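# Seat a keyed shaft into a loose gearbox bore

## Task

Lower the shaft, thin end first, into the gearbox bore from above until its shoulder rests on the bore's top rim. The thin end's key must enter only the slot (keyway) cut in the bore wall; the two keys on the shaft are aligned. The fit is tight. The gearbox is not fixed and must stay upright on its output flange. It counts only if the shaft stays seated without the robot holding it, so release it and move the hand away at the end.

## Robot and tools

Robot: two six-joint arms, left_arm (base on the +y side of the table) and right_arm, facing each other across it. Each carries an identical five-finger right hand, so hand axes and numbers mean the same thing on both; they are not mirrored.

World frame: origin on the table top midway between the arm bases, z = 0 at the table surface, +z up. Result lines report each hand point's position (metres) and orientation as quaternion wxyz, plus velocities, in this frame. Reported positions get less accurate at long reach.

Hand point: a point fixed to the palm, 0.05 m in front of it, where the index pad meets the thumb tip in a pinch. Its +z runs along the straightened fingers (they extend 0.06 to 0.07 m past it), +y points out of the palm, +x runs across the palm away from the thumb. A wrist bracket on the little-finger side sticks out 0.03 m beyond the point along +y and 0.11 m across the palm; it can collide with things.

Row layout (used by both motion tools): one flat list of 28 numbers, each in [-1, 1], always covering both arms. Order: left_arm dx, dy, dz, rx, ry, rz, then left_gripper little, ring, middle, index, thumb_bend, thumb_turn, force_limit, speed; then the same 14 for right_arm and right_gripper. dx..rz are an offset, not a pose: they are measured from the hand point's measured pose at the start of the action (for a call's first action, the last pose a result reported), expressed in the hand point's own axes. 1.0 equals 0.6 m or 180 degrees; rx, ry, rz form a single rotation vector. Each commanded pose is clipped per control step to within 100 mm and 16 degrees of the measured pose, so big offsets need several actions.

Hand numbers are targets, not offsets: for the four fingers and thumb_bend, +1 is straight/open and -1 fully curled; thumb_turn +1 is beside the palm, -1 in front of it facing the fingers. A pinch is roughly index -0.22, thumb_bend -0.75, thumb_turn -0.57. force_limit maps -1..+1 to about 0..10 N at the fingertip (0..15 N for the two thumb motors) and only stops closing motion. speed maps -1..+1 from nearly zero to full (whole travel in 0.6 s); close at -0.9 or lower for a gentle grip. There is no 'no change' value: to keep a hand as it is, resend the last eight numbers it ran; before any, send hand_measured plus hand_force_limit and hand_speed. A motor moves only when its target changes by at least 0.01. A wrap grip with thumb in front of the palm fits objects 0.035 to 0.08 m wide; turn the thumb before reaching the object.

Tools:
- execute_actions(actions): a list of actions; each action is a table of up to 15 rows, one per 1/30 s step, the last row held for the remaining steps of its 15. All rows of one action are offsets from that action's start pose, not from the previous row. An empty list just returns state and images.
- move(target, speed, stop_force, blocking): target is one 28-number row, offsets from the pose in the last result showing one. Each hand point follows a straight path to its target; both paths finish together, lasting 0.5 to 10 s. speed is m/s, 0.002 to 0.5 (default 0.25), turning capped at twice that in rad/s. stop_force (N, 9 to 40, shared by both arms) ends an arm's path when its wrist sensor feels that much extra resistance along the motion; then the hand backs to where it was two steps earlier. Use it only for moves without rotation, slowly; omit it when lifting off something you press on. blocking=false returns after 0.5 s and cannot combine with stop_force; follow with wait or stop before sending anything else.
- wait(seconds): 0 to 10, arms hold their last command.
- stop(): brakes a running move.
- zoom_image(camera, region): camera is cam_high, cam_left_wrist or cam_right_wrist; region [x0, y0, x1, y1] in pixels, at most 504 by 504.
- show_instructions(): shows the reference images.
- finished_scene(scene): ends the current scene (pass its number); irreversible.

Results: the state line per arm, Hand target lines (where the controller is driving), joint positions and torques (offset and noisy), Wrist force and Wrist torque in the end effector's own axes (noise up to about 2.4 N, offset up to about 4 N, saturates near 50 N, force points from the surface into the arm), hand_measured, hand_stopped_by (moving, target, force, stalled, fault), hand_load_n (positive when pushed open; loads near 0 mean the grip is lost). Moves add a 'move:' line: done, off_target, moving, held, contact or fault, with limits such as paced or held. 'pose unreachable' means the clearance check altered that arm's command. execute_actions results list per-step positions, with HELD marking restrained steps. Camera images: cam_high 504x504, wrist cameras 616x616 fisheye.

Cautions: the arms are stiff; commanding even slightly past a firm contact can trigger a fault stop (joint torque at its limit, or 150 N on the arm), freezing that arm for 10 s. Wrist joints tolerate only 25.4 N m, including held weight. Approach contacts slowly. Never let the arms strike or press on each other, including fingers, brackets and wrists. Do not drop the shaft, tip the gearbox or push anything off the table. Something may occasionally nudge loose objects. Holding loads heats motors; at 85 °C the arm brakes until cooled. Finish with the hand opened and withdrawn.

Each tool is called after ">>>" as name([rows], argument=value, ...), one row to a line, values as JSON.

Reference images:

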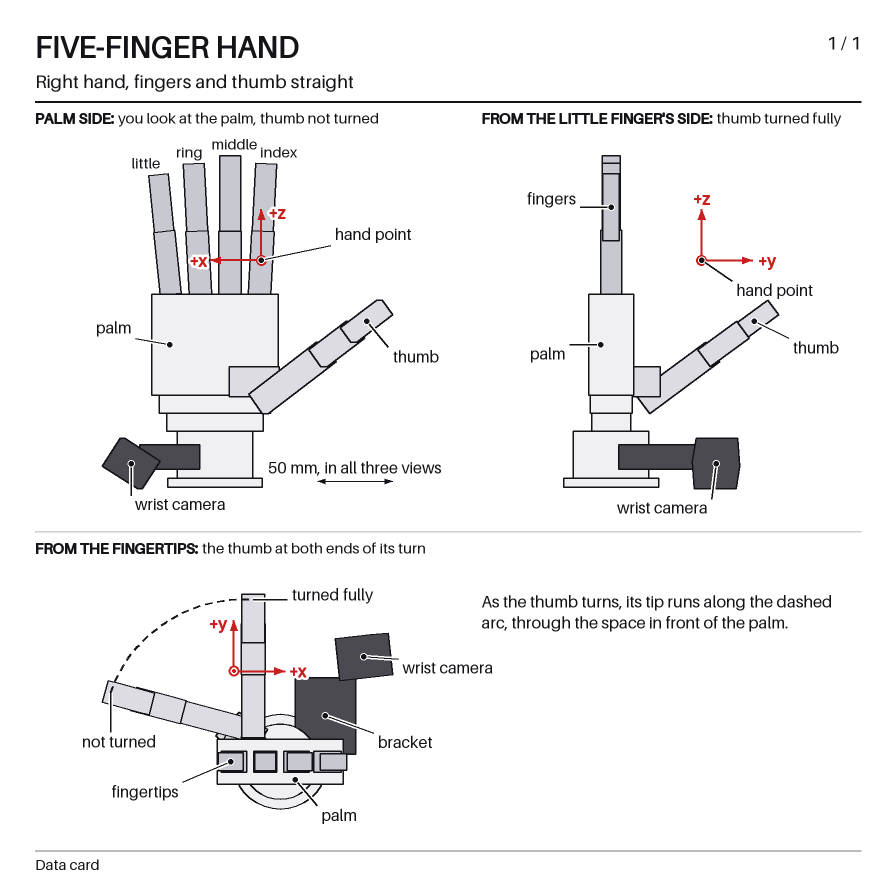

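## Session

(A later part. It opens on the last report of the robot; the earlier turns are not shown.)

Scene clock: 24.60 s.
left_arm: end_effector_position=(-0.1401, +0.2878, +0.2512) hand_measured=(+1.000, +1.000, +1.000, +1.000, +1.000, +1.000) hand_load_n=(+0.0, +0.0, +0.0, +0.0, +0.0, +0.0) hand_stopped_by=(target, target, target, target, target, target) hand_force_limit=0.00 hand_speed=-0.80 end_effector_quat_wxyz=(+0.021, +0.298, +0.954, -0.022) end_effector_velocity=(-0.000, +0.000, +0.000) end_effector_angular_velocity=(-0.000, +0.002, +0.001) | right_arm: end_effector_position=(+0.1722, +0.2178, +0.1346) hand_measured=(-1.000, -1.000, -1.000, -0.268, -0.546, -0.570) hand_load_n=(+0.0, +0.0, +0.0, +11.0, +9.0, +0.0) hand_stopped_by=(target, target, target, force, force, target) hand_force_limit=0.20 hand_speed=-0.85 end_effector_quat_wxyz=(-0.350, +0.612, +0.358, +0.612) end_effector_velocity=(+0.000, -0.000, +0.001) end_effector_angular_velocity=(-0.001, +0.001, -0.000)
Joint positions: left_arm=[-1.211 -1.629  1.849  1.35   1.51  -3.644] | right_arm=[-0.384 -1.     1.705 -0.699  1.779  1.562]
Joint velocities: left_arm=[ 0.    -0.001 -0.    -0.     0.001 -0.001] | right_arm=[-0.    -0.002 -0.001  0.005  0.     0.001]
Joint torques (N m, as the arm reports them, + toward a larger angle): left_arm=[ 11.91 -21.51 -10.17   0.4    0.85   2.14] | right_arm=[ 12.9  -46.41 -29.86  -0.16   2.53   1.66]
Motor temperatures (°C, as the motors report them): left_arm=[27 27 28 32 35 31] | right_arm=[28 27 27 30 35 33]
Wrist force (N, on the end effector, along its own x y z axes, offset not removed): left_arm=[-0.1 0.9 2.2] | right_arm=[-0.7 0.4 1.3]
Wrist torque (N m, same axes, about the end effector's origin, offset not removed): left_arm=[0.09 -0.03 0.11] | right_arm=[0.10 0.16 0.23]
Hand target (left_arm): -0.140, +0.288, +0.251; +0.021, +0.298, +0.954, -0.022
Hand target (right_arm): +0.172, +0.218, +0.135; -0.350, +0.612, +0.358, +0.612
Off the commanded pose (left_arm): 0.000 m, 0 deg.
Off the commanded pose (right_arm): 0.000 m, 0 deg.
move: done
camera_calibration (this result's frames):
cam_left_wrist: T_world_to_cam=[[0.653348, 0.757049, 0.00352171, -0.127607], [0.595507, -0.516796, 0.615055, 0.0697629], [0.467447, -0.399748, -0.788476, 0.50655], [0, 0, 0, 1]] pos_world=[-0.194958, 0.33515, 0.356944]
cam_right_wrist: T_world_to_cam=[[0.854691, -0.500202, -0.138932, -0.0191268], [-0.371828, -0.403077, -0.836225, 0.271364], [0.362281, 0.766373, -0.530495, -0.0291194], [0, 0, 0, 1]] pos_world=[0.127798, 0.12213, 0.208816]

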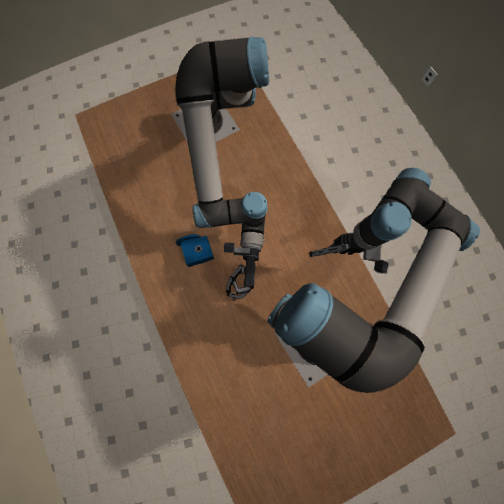

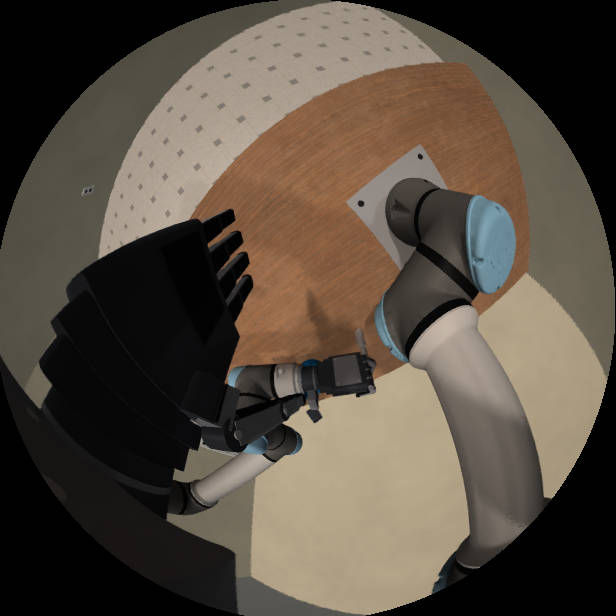

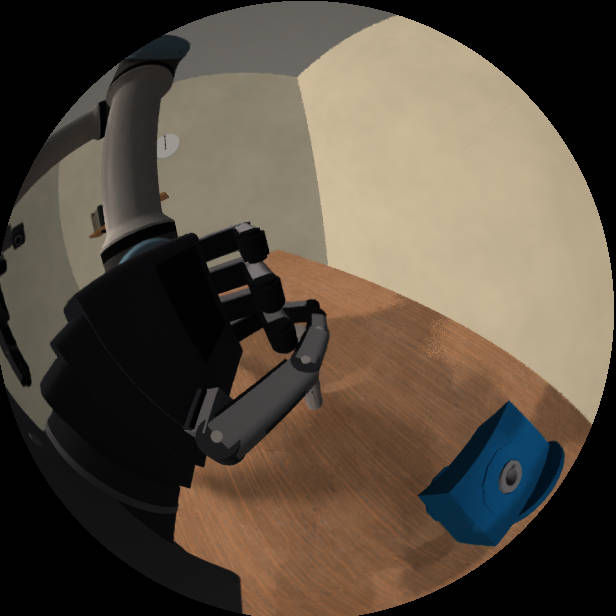

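>>> move(target=[0,0,0,0,0,0,1,1,1,1,1,1,0,-0.8,0.015,0,0,0,0,0,1,1,1,0.25,-0.75,-0.57,0.9,0], speed=0.05)

>>> zoom_image(camera="cam_right_wrist", region=[220, 240, 420, 440])

>>> zoom_image(camera="cam_high", region=[200, 270, 260, 330])

Scene clock: 26.27 s.
left_arm: end_effector_position=(-0.1401, +0.2878, +0.2512) hand_measured=(+1.000, +1.000, +1.000, +1.000, +1.000, +1.000) hand_load_n=(+0.0, +0.0, +0.0, +0.0, +0.0, +0.0) hand_stopped_by=(target, target, target, target, target, target) hand_force_limit=0.00 hand_speed=-0.80 end_effector_quat_wxyz=(+0.021, +0.298, +0.954, -0.022) end_effector_velocity=(-0.000, -0.000, -0.000) end_effector_angular_velocity=(-0.001, -0.000, -0.000) | right_arm: end_effector_position=(+0.1722, +0.2178, +0.1436) hand_measured=(+1.000, +1.000, +1.000, +0.250, -0.552, -0.570) hand_load_n=(+0.0, +0.0, +0.0, +0.0, +0.0, +0.0) hand_stopped_by=(target, target, target, target, force, target) hand_force_limit=0.90 hand_speed=0.00 end_effector_quat_wxyz=(-0.350, +0.612, +0.358, +0.612) end_effector_velocity=(+0.000, -0.000, -0.001) end_effector_angular_velocity=(-0.002, +0.001, -0.001)
Joint positions: left_arm=[-1.211 -1.629  1.849  1.35   1.51  -3.644] | right_arm=[-0.384 -1.013  1.699 -0.679  1.779  1.562]
Joint velocities: left_arm=[-0.001  0.     0.    -0.001 -0.001 -0.001] | right_arm=[-0.     0.    -0.     0.002  0.001  0.   ]
Joint torques (N m, as the arm reports them, + toward a larger angle): left_arm=[ 11.91 -21.55 -10.09   0.46   0.74   2.19] | right_arm=[ 12.41 -46.25 -29.07  -0.28   2.36  -1.37]
Motor temperatures (°C, as the motors report them): left_arm=[27 27 28 32 35 31] | right_arm=[28 27 27 30 35 33]
Wrist force (N, on the end effector, along its own x y z axes, offset not removed): left_arm=[-3.9 -1.2 1.6] | right_arm=[-0.2 -2.0 -0.4]
Wrist torque (N m, same axes, about the end effector's origin, offset not removed): left_arm=[-0.33 0.66 -0.15] | right_arm=[-0.39 0.08 0.14]
Hand target (left_arm): -0.140, +0.288, +0.251; +0.021, +0.298, +0.954, -0.022
Hand target (right_arm): +0.172, +0.218, +0.144; -0.350, +0.612, +0.358, +0.612
Off the commanded pose (left_arm): 0.000 m, 0 deg.
Off the commanded pose (right_arm): 0.000 m, 0 deg.
move: done
camera_calibration (this result's frames):
cam_left_wrist: T_world_to_cam=[[0.653348, 0.757049, 0.00352153, -0.127606], [0.595507, -0.516796, 0.615055, 0.0697628], [0.467447, -0.399748, -0.788476, 0.50655], [0, 0, 0, 1]] pos_world=[-0.194958, 0.33515, 0.356944]
cam_right_wrist: T_world_to_cam=[[0.854691, -0.500202, -0.13893, -0.0177742], [-0.371827, -0.403078, -0.836226, 0.278903], [0.362282, 0.766372, -0.530495, -0.0243855], [0, 0, 0, 1]] pos_world=[0.127729, 0.122217, 0.21782]

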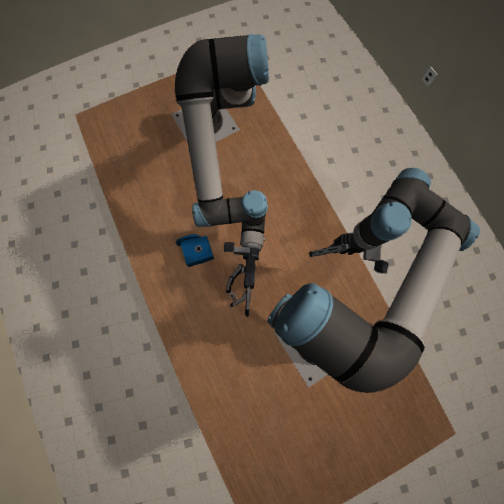

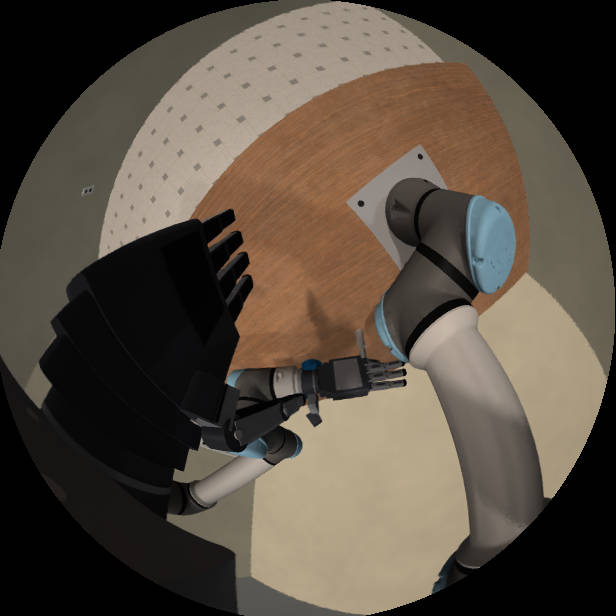

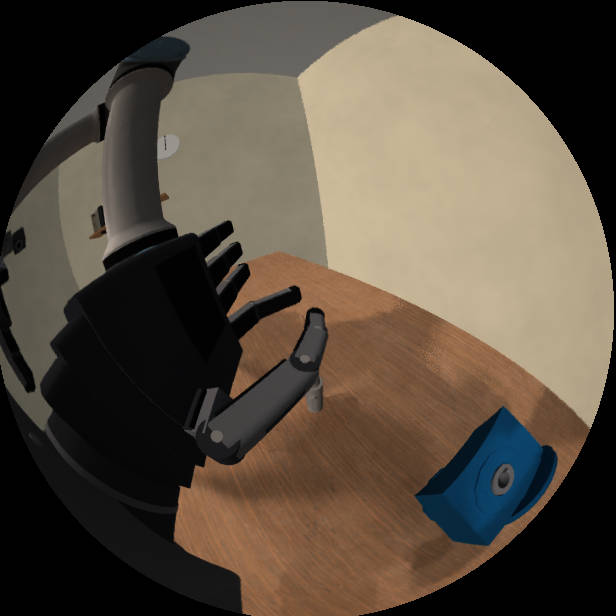

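Region (220, 240, 420, 440) of cam_right_wrist's 616x616 image, scaled by 2.520, with more detail than that image has.

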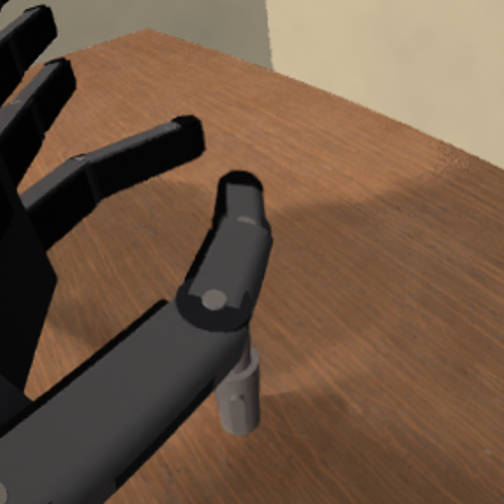

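Region (200, 270, 260, 330) of cam_high's 504x504 image, scaled by 8.400, with more detail than that image has.

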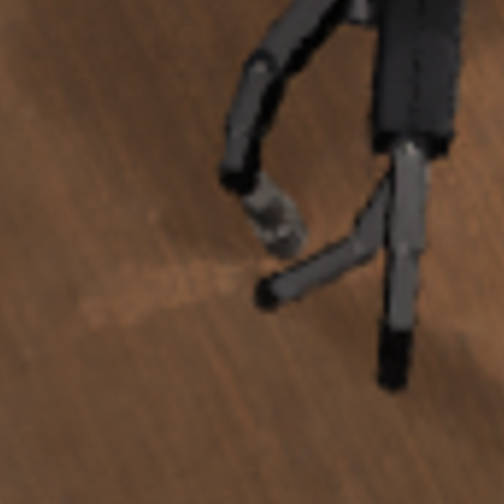

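>>> move(target=[0,0,0,0,0,0,1,1,1,1,1,1,0,-0.8,0,0,-0.02,0,0,0,1,1,1,0.25,-0.73,-0.57,0.9,0], speed=0.05)

>>> zoom_image(camera="cam_right_wrist", region=[220, 240, 420, 440])

>>> zoom_image(camera="cam_high", region=[200, 270, 260, 330])

Scene clock: 27.17 s.
left_arm: end_effector_position=(-0.1401, +0.2878, +0.2512) hand_measured=(+1.000, +1.000, +1.000, +1.000, +1.000, +1.000) hand_load_n=(+0.0, +0.0, +0.0, +0.0, +0.0, +0.0) hand_stopped_by=(target, target, target, target, target, target) hand_force_limit=0.00 hand_speed=-0.80 end_effector_quat_wxyz=(+0.021, +0.298, +0.954, -0.022) end_effector_velocity=(+0.000, +0.000, -0.000) end_effector_angular_velocity=(+0.002, -0.004, +0.001) | right_arm: end_effector_position=(+0.1662, +0.2075, +0.1437) hand_measured=(+1.000, +1.000, +1.000, +0.250, -0.730, -0.570) hand_load_n=(+0.0, +0.0, +0.0, +0.0, +0.0, +0.0) hand_stopped_by=(target, target, target, target, target, target) hand_force_limit=0.90 hand_speed=0.00 end_effector_quat_wxyz=(-0.350, +0.612, +0.358, +0.612) end_effector_velocity=(-0.001, -0.001, -0.000) end_effector_angular_velocity=(-0.001, +0.000, +0.001)
Joint positions: left_arm=[-1.211 -1.629  1.849  1.35   1.51  -3.644] | right_arm=[-0.379 -1.034  1.733 -0.694  1.784  1.562]
Joint velocities: left_arm=[ 0.     0.003  0.     0.001  0.    -0.   ] | right_arm=[ 0.    -0.002  0.004 -0.001 -0.     0.   ]
Joint torques (N m, as the arm reports them, + toward a larger angle): left_arm=[ 12.18 -21.69  -9.91   0.42   0.78   2.09] | right_arm=[ 12.56 -45.28  -8.25  -3.     2.49   0.65]
Motor temperatures (°C, as the motors report them): left_arm=[27 27 28 32 35 31] | right_arm=[28 27 27 30 35 33]
Wrist force (N, on the end effector, along its own x y z axes, offset not removed): left_arm=[-5.1 3.6 1.7] | right_arm=[-1.1 -1.1 -0.8]
Wrist torque (N m, same axes, about the end effector's origin, offset not removed): left_arm=[0.43 0.66 -0.34] | right_arm=[-0.22 0.31 0.17]
Hand target (left_arm): -0.140, +0.288, +0.251; +0.021, +0.298, +0.954, -0.022
Hand target (right_arm): +0.166, +0.207, +0.144; -0.350, +0.612, +0.358, +0.612
Off the commanded pose (left_arm): 0.000 m, 0 deg.
Off the commanded pose (right_arm): 0.000 m, 0 deg.
move: done
camera_calibration (this result's frames):
cam_left_wrist: T_world_to_cam=[[0.653348, 0.757049, 0.00352161, -0.127606], [0.595507, -0.516796, 0.615056, 0.0697627], [0.467447, -0.399748, -0.788476, 0.50655], [0, 0, 0, 1]] pos_world=[-0.194958, 0.33515, 0.356944]
cam_right_wrist: T_world_to_cam=[[0.854692, -0.500208, -0.138901, -0.0178564], [-0.371808, -0.40309, -0.836228, 0.272589], [0.362299, 0.766362, -0.530499, -0.0142947], [0, 0, 0, 1]] pos_world=[0.121792, 0.111901, 0.217883]

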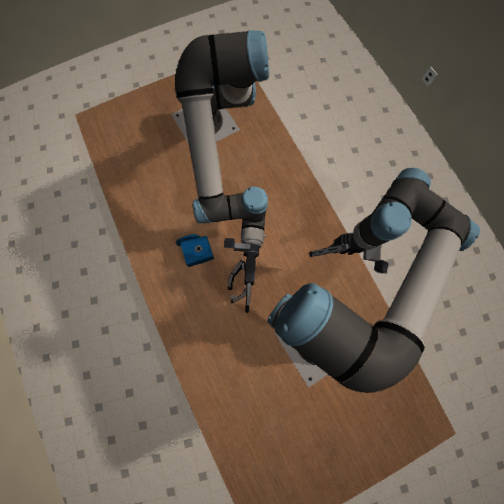

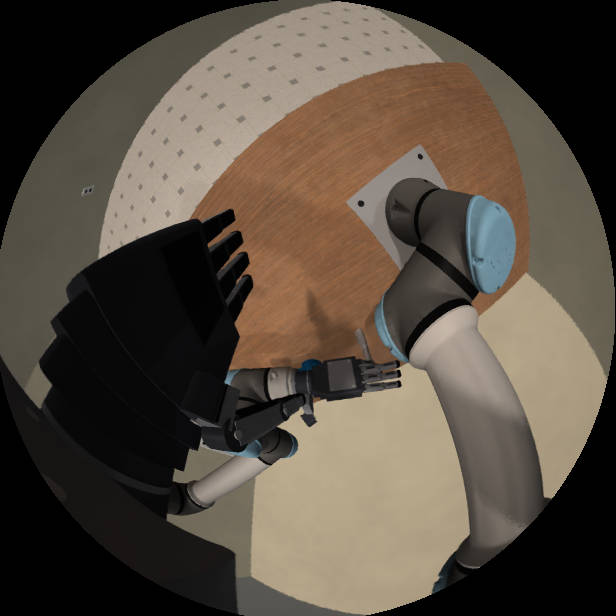

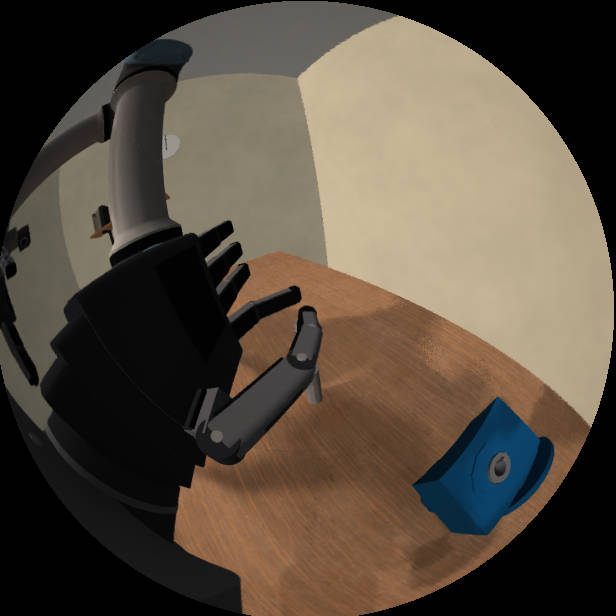

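Region (220, 240, 420, 440) of cam_right_wrist's 616x616 image, scaled by 2.520, with more detail than that image has.

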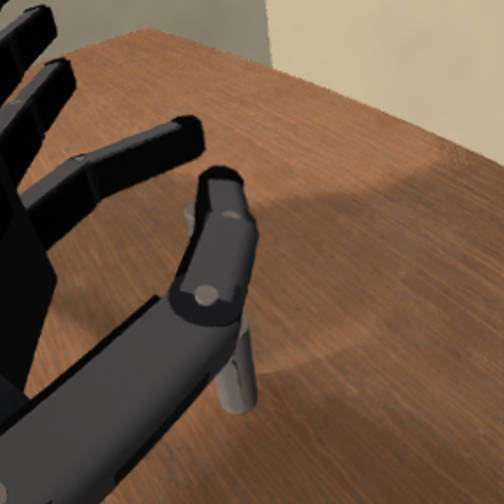

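Region (200, 270, 260, 330) of cam_high's 504x504 image, scaled by 8.400, with more detail than that image has.

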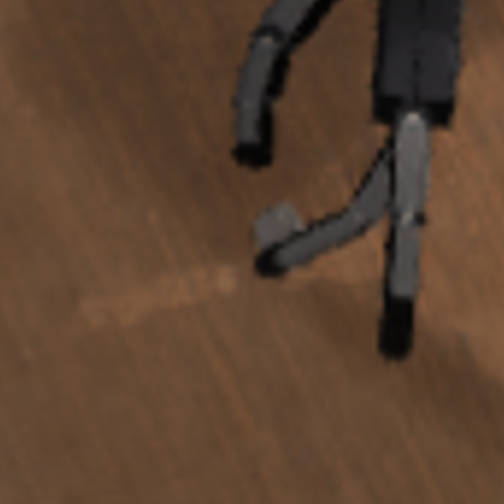

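>>> move(target=[0,0,0,0,0,0,1,1,1,1,1,1,0,-0.8,0.02,0,0,0,0,0,1,1,1,0.6,-0.73,-0.57,0.9,0], speed=0.02)

>>> zoom_image(camera="cam_high", region=[200, 270, 260, 330])

>>> zoom_image(camera="cam_left_wrist", region=[320, 310, 420, 410])

Scene clock: 28.13 s.
left_arm: end_effector_position=(-0.1401, +0.2878, +0.2512) hand_measured=(+1.000, +1.000, +1.000, +1.000, +1.000, +1.000) hand_load_n=(+0.0, +0.0, +0.0, +0.0, +0.0, +0.0) hand_stopped_by=(target, target, target, target, target, target) hand_force_limit=0.00 hand_speed=-0.80 end_effector_quat_wxyz=(+0.021, +0.298, +0.954, -0.022) end_effector_velocity=(+0.001, +0.000, -0.000) end_effector_angular_velocity=(+0.001, -0.000, -0.000) | right_arm: end_effector_position=(+0.1661, +0.2076, +0.1555) hand_measured=(+1.000, +1.000, +1.000, +0.600, -0.730, -0.570) hand_load_n=(+0.0, +0.0, +0.0, +0.0, +0.0, +0.0) hand_stopped_by=(target, target, target, target, target, target) hand_force_limit=0.90 hand_speed=0.00 end_effector_quat_wxyz=(-0.350, +0.612, +0.358, +0.612) end_effector_velocity=(+0.000, +0.000, +0.002) end_effector_angular_velocity=(+0.001, -0.000, -0.001)
Joint positions: left_arm=[-1.211 -1.629  1.849  1.35   1.51  -3.644] | right_arm=[-0.379 -1.051  1.724 -0.667  1.784  1.562]
Joint velocities: left_arm=[-0.    -0.001  0.001  0.     0.001  0.   ] | right_arm=[-0.    -0.002 -0.002  0.003  0.001 -0.   ]
Joint torques (N m, as the arm reports them, + toward a larger angle): left_arm=[ 12.74 -22.17  -9.89   0.41   0.86   2.15] | right_arm=[ 12.26 -44.74 -29.7   -0.15   2.47   0.02]
Motor temperatures (°C, as the motors report them): left_arm=[27 27 28 32 35 31] | right_arm=[28 27 27 30 35 33]
Wrist force (N, on the end effector, along its own x y z axes, offset not removed): left_arm=[2.3 0.2 1.4] | right_arm=[-1.7 -2.7 3.1]
Wrist torque (N m, same axes, about the end effector's origin, offset not removed): left_arm=[-0.03 -0.56 0.23] | right_arm=[-0.61 0.33 0.04]
Hand target (left_arm): -0.140, +0.288, +0.251; +0.021, +0.298, +0.954, -0.022
Hand target (right_arm): +0.166, +0.208, +0.156; -0.350, +0.612, +0.358, +0.612
Off the commanded pose (left_arm): 0.000 m, 0 deg.
Off the commanded pose (right_arm): 0.000 m, 0 deg.
move: done
camera_calibration (this result's frames):
cam_left_wrist: T_world_to_cam=[[0.653348, 0.757049, 0.00352148, -0.127606], [0.595508, -0.516795, 0.615055, 0.0697628], [0.467447, -0.399748, -0.788476, 0.50655], [0, 0, 0, 1]] pos_world=[-0.194958, 0.33515, 0.356944]
cam_right_wrist: T_world_to_cam=[[0.854694, -0.500204, -0.138902, -0.0160728], [-0.371802, -0.40308, -0.836235, 0.282536], [0.3623, 0.76637, -0.530487, -0.00804858], [0, 0, 0, 1]] pos_world=[0.121701, 0.112013, 0.229765]

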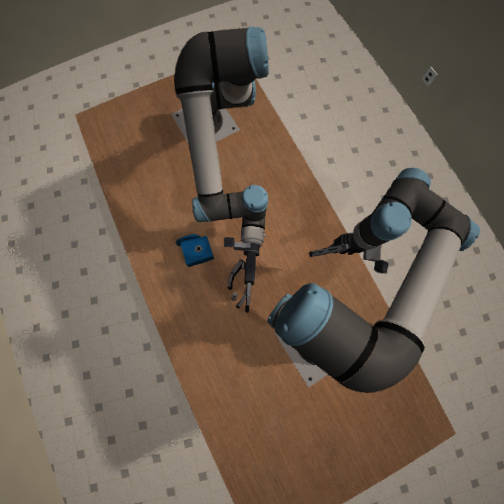

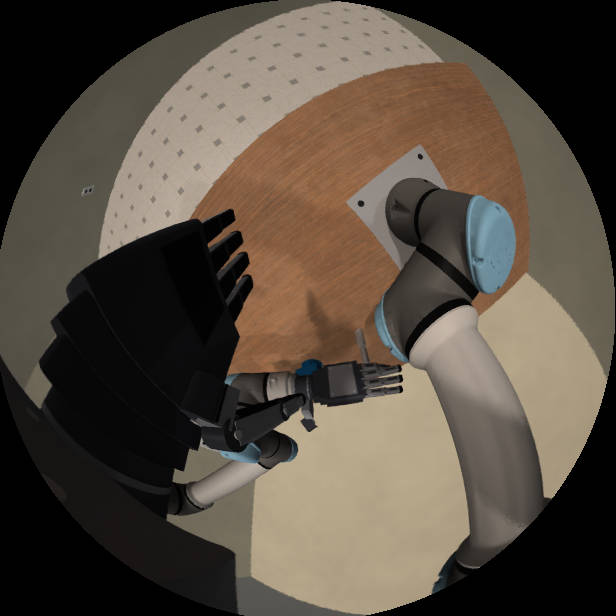

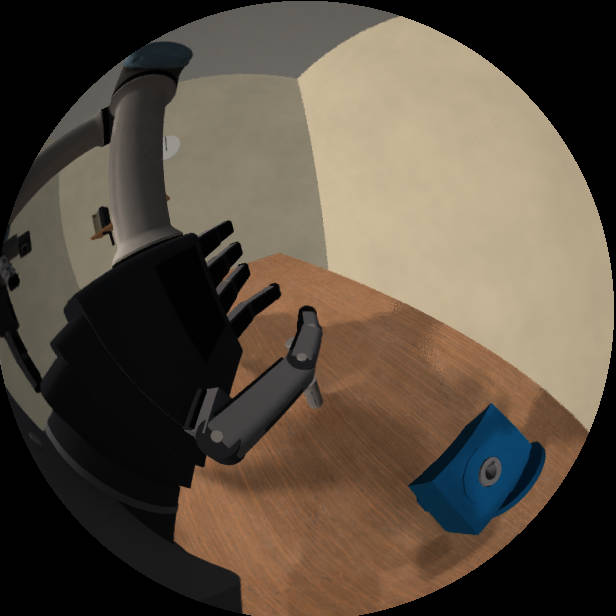

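Region (200, 270, 260, 330) of cam_high's 504x504 image, scaled by 8.400, with more detail than that image has.

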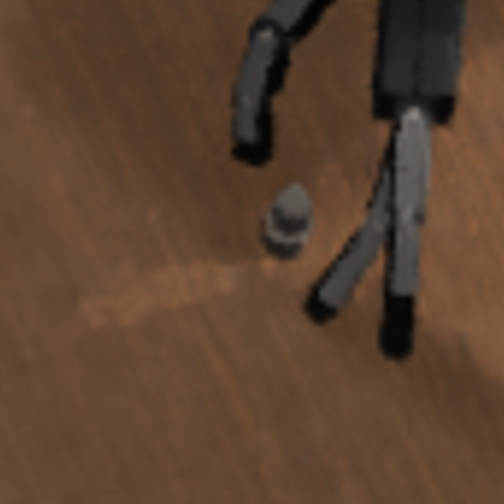

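Region (320, 310, 420, 410) of cam_left_wrist's 616x616 image, scaled by 5.040, with more detail than that image has.

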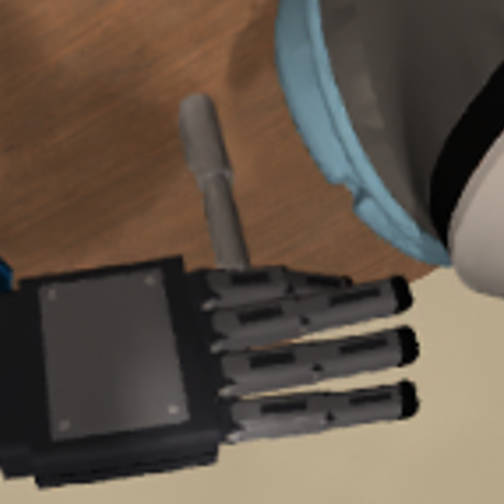

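>>> wait(seconds=6)

>>> move(target=[0,0,0,0,0,0,1,1,1,1,1,1,0,-0.8,-0.135,0,0,0,0,0,1,1,1,0.4,-0.73,-0.57,0.9,0], speed=0.06)

>>> zoom_image(camera="cam_high", region=[200, 270, 260, 330])

>>> zoom_image(camera="cam_right_wrist", region=[220, 220, 420, 420])

Scene clock: 34.30 s.
left_arm: end_effector_position=(-0.1401, +0.2878, +0.2512) hand_measured=(+1.000, +1.000, +1.000, +1.000, +1.000, +1.000) hand_load_n=(+0.0, +0.0, +0.0, +0.0, +0.0, +0.0) hand_stopped_by=(target, target, target, target, target, target) hand_force_limit=0.00 hand_speed=-0.80 end_effector_quat_wxyz=(+0.021, +0.298, +0.954, -0.022) end_effector_velocity=(+0.000, +0.000, -0.001) end_effector_angular_velocity=(+0.001, -0.002, -0.000) | right_arm: end_effector_position=(+0.1661, +0.2076, +0.1557) hand_measured=(+1.000, +1.000, +1.000, +0.600, -0.730, -0.570) hand_load_n=(+0.0, +0.0, +0.0, +0.0, +0.0, +0.0) hand_stopped_by=(target, target, target, target, target, target) hand_force_limit=0.90 hand_speed=0.00 end_effector_quat_wxyz=(-0.350, +0.612, +0.358, +0.612) end_effector_velocity=(+0.000, -0.000, +0.000) end_effector_angular_velocity=(+0.000, -0.000, -0.001)
Joint positions: left_arm=[-1.211 -1.629  1.849  1.35   1.51  -3.644] | right_arm=[-0.379 -1.051  1.724 -0.667  1.784  1.562]
Joint velocities: left_arm=[-0.     0.001  0.001  0.     0.     0.   ] | right_arm=[-0.    -0.    -0.     0.     0.001 -0.   ]
Joint torques (N m, as the arm reports them, + toward a larger angle): left_arm=[ 12.23 -21.92  -9.83   0.5    0.75   1.99] | right_arm=[ 12.42 -44.65 -29.29  -0.29   2.52   0.29]
Motor temperatures (°C, as the motors report them): left_arm=[27 27 28 32 35 31] | right_arm=[28 27 27 30 35 33]
Wrist force (N, on the end effector, along its own x y z axes, offset not removed): left_arm=[-2.5 1.5 2.1] | right_arm=[-0.7 -0.9 0.5]
Wrist torque (N m, same axes, about the end effector's origin, offset not removed): left_arm=[0.02 0.30 -0.01] | right_arm=[-0.34 0.24 0.23]
Hand target (left_arm): -0.140, +0.288, +0.251; +0.021, +0.298, +0.954, -0.022
Hand target (right_arm): +0.166, +0.208, +0.156; -0.350, +0.612, +0.358, +0.612
Off the commanded pose (left_arm): 0.000 m, 0 deg.
Off the commanded pose (right_arm): 0.000 m, 0 deg.
wait: 6.00 s; at rest from the start
camera_calibration (this result's frames):
cam_left_wrist: T_world_to_cam=[[0.653348, 0.757049, 0.00352154, -0.127606], [0.595507, -0.516796, 0.615055, 0.0697628], [0.467447, -0.399748, -0.788476, 0.50655], [0, 0, 0, 1]] pos_world=[-0.194958, 0.33515, 0.356944]
cam_right_wrist: T_world_to_cam=[[0.854693, -0.500207, -0.1389, -0.0160538], [-0.371806, -0.403088, -0.83623, 0.28264], [0.362299, 0.766363, -0.530497, -0.00798352], [0, 0, 0, 1]] pos_world=[0.121701, 0.112017, 0.229887]

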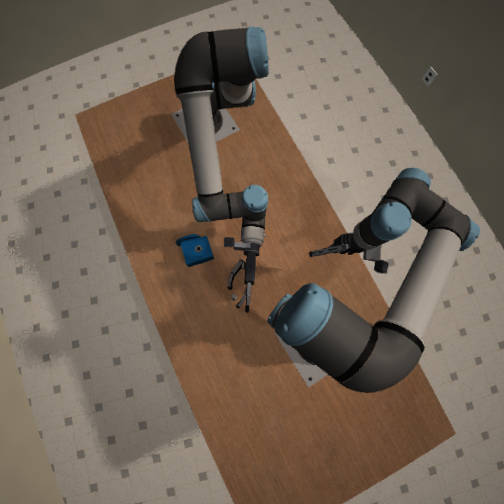

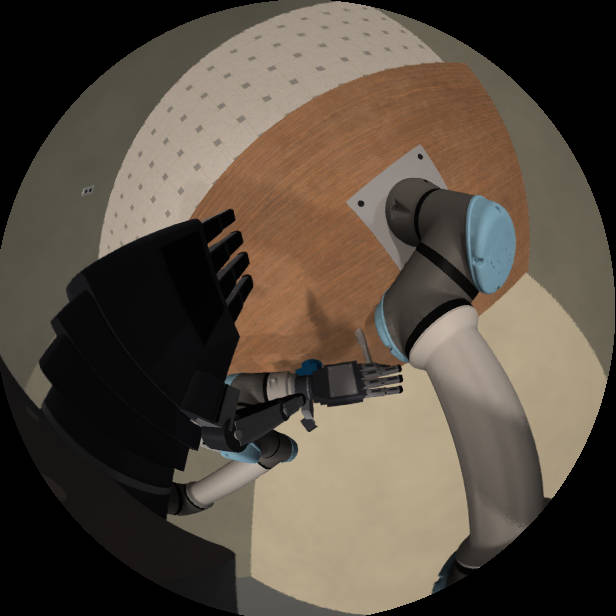

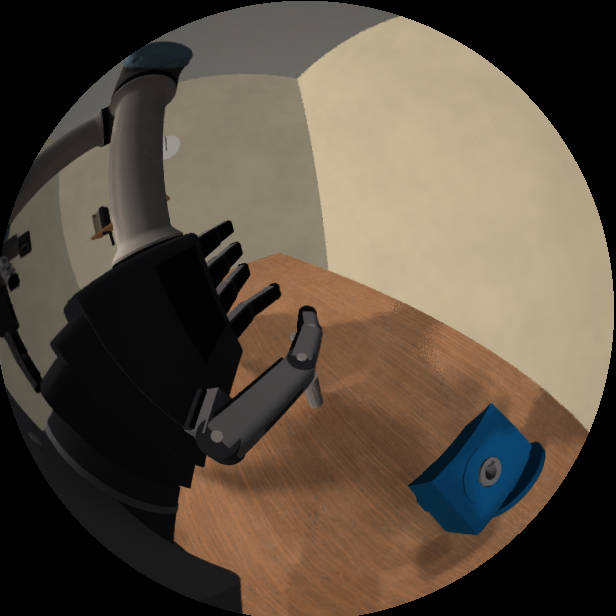

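Scene clock: 36.03 s.
left_arm: end_effector_position=(-0.1401, +0.2878, +0.2512) hand_measured=(+1.000, +1.000, +1.000, +1.000, +1.000, +1.000) hand_load_n=(+0.0, +0.0, +0.0, +0.0, +0.0, +0.0) hand_stopped_by=(target, target, target, target, target, target) hand_force_limit=0.00 hand_speed=-0.80 end_effector_quat_wxyz=(+0.021, +0.298, +0.954, -0.022) end_effector_velocity=(+0.000, +0.000, -0.000) end_effector_angular_velocity=(+0.001, -0.002, -0.001) | right_arm: end_effector_position=(+0.1668, +0.2069, +0.0747) hand_measured=(+1.000, +1.000, +1.000, +0.400, -0.730, -0.570) hand_load_n=(+0.0, +0.0, +0.0, +0.0, +0.0, +0.0) hand_stopped_by=(target, target, target, target, target, target) hand_force_limit=0.90 hand_speed=0.00 end_effector_quat_wxyz=(-0.350, +0.612, +0.358, +0.612) end_effector_velocity=(-0.000, +0.000, -0.001) end_effector_angular_velocity=(+0.002, -0.001, +0.000)
Joint positions: left_arm=[-1.211 -1.629  1.849  1.35   1.51  -3.644] | right_arm=[-0.381 -0.919  1.768 -0.843  1.783  1.562]
Joint velocities: left_arm=[-0.     0.001  0.     0.001  0.     0.   ] | right_arm=[ 0.     0.002  0.    -0.005 -0.     0.   ]
Joint torques (N m, as the arm reports them, + toward a larger angle): left_arm=[ 12.75 -21.69  -9.88   0.42   0.72   2.17] | right_arm=[-14.61 -31.14  -5.71  -3.09  -2.52  -1.25]
Motor temperatures (°C, as the motors report them): left_arm=[27 27 28 32 35 31] | right_arm=[28 27 27 30 35 33]
Wrist force (N, on the end effector, along its own x y z axes, offset not removed): left_arm=[-3.7 0.7 0.6] | right_arm=[-0.5 -2.7 3.1]
Wrist torque (N m, same axes, about the end effector's origin, offset not removed): left_arm=[0.23 0.48 -0.09] | right_arm=[-0.61 0.15 -0.05]
Hand target (left_arm): -0.140, +0.288, +0.251; +0.021, +0.298, +0.954, -0.022
Hand target (right_arm): +0.167, +0.207, +0.075; -0.350, +0.612, +0.358, +0.612
Off the commanded pose (left_arm): 0.000 m, 0 deg.
Off the commanded pose (right_arm): 0.000 m, 0 deg.
move: done
camera_calibration (this result's frames):
cam_left_wrist: T_world_to_cam=[[0.653348, 0.757049, 0.0035214, -0.127606], [0.595508, -0.516796, 0.615055, 0.0697629], [0.467447, -0.399748, -0.788476, 0.50655], [0, 0, 0, 1]] pos_world=[-0.194958, 0.33515, 0.356944]
cam_right_wrist: T_world_to_cam=[[0.85468, -0.500203, -0.138993, -0.0281998], [-0.371878, -0.403054, -0.836214, 0.21487], [0.362255, 0.766384, -0.530496, -0.0505301], [0, 0, 0, 1]] pos_world=[0.122312, 0.111224, 0.148952]

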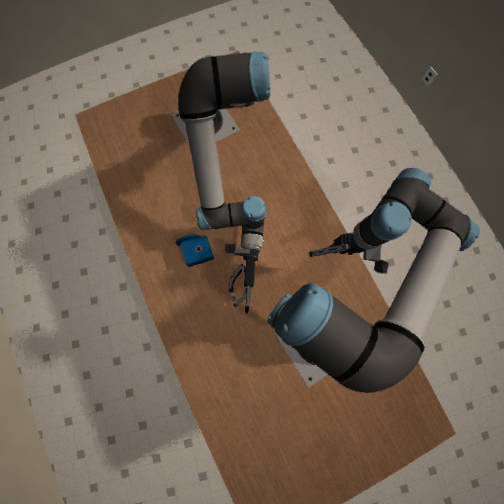

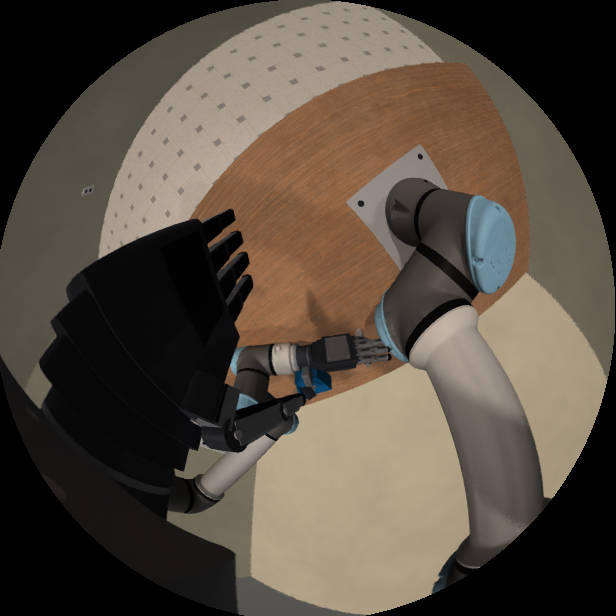

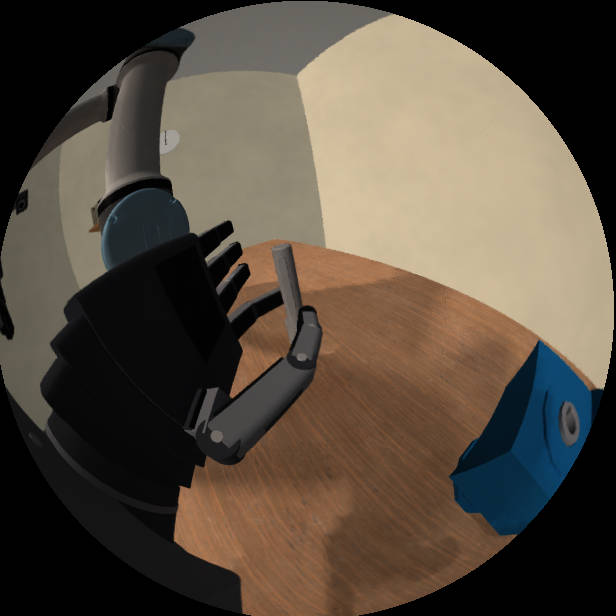

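Region (200, 270, 260, 330) of cam_high's 504x504 image, scaled by 8.400, with more detail than that image has.

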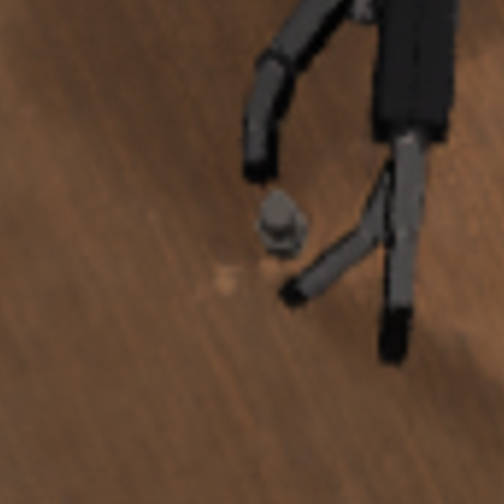

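Region (220, 220, 420, 420) of cam_right_wrist's 616x616 image, scaled by 2.520, with more detail than that image has.

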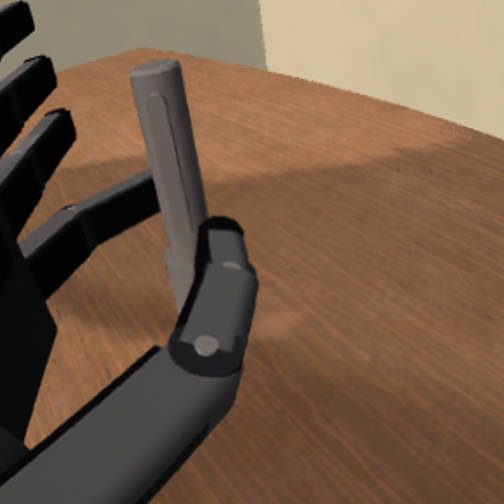

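>>> move(target=[0,0,0,0,0,0,1,1,1,1,1,1,0,-0.8,0,-0.015,0.009,0,0,0,1,1,1,0.2,-0.73,-0.57,0.9,-0.5], speed=0.02)

>>> zoom_image(camera="cam_high", region=[200, 270, 260, 330])

>>> zoom_image(camera="cam_right_wrist", region=[220, 220, 420, 420])

Scene clock: 36.97 s.
left_arm: end_effector_position=(-0.1401, +0.2878, +0.2512) hand_measured=(+1.000, +1.000, +1.000, +1.000, +1.000, +1.000) hand_load_n=(+0.0, +0.0, +0.0, +0.0, +0.0, +0.0) hand_stopped_by=(target, target, target, target, target, target) hand_force_limit=0.00 hand_speed=-0.80 end_effector_quat_wxyz=(+0.021, +0.298, +0.954, -0.022) end_effector_velocity=(-0.000, +0.000, +0.000) end_effector_angular_velocity=(+0.001, +0.000, -0.001) | right_arm: end_effector_position=(+0.1617, +0.2159, +0.0746) hand_measured=(+1.000, +1.000, +1.000, +0.200, -0.730, -0.570) hand_load_n=(+0.0, +0.0, +0.0, +0.0, +0.0, +0.0) hand_stopped_by=(target, target, target, target, target, target) hand_force_limit=0.90 hand_speed=-0.50 end_effector_quat_wxyz=(-0.350, +0.612, +0.358, +0.612) end_effector_velocity=(-0.001, +0.001, -0.000) end_effector_angular_velocity=(-0.000, +0.000, +0.000)
Joint positions: left_arm=[-1.211 -1.629  1.849  1.35   1.51  -3.644] | right_arm=[-0.366 -0.905  1.739 -0.829  1.797  1.562]
Joint velocities: left_arm=[-0.    -0.    -0.     0.001  0.001  0.001] | right_arm=[ 0.002  0.002 -0.004  0.002  0.002  0.   ]
Joint torques (N m, as the arm reports them, + toward a larger angle): left_arm=[ 12.68 -21.43 -10.15   0.38   0.65   2.07] | right_arm=[ 13.12 -30.36 -28.14  -0.2    2.54   1.78]
Motor temperatures (°C, as the motors report them): left_arm=[27 27 28 32 35 31] | right_arm=[28 27 27 30 35 33]
Wrist force (N, on the end effector, along its own x y z axes, offset not removed): left_arm=[-3.1 1.0 1.8] | right_arm=[-1.4 -3.6 -3.2]
Wrist torque (N m, same axes, about the end effector's origin, offset not removed): left_arm=[0.07 0.30 -0.22] | right_arm=[-0.46 0.35 0.02]
Hand target (left_arm): -0.140, +0.288, +0.251; +0.021, +0.298, +0.954, -0.022
Hand target (right_arm): +0.162, +0.216, +0.075; -0.350, +0.612, +0.358, +0.612
Off the commanded pose (left_arm): 0.000 m, 0 deg.
Off the commanded pose (right_arm): 0.000 m, 0 deg.
move: done
camera_calibration (this result's frames):
cam_left_wrist: T_world_to_cam=[[0.653348, 0.757049, 0.00352155, -0.127606], [0.595507, -0.516796, 0.615056, 0.0697627], [0.467447, -0.399748, -0.788476, 0.50655], [0, 0, 0, 1]] pos_world=[-0.194958, 0.33515, 0.356944]
cam_right_wrist: T_world_to_cam=[[0.854684, -0.500201, -0.138974, -0.0193429], [-0.371862, -0.403061, -0.836218, 0.216537], [0.362262, 0.766381, -0.530496, -0.0557255], [0, 0, 0, 1]] pos_world=[0.117241, 0.120309, 0.148822]

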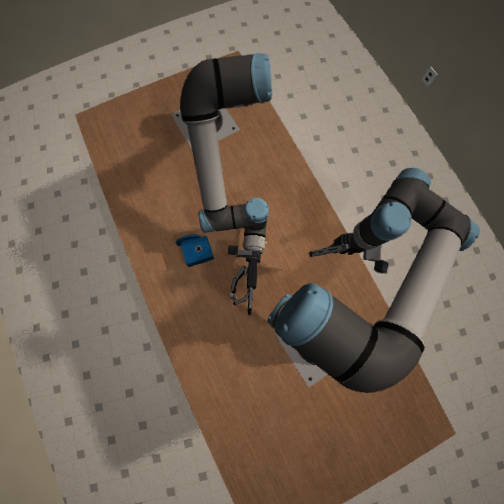

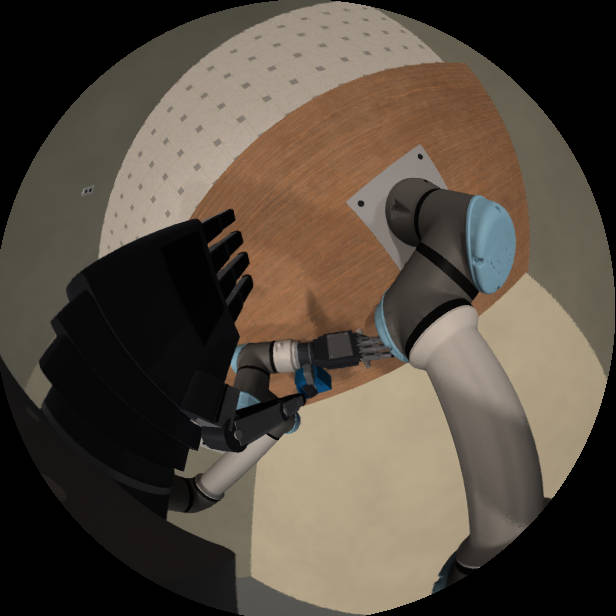

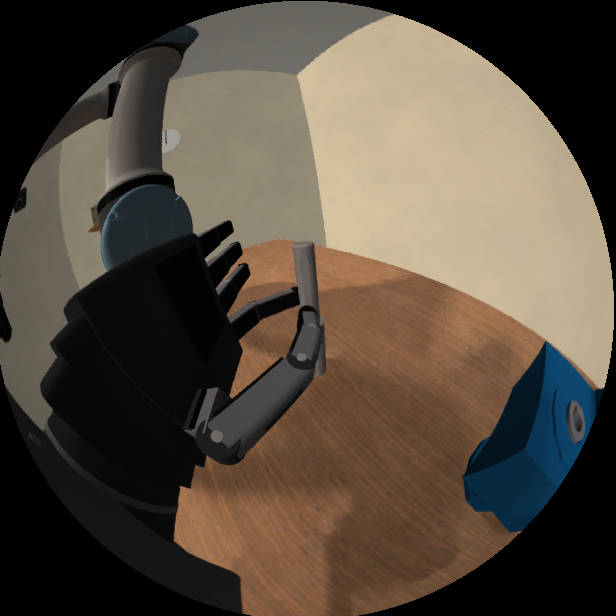

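Region (200, 270, 260, 330) of cam_high's 504x504 image, scaled by 8.400, with more detail than that image has.

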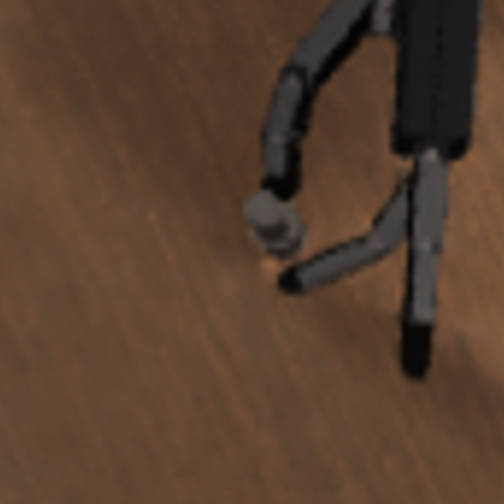

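Region (220, 220, 420, 420) of cam_right_wrist's 616x616 image, scaled by 2.520, with more detail than that image has.

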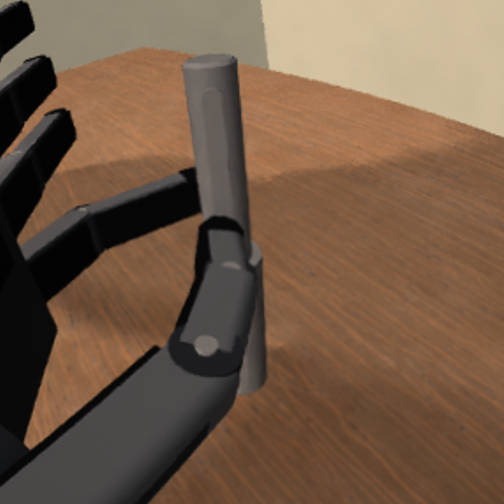

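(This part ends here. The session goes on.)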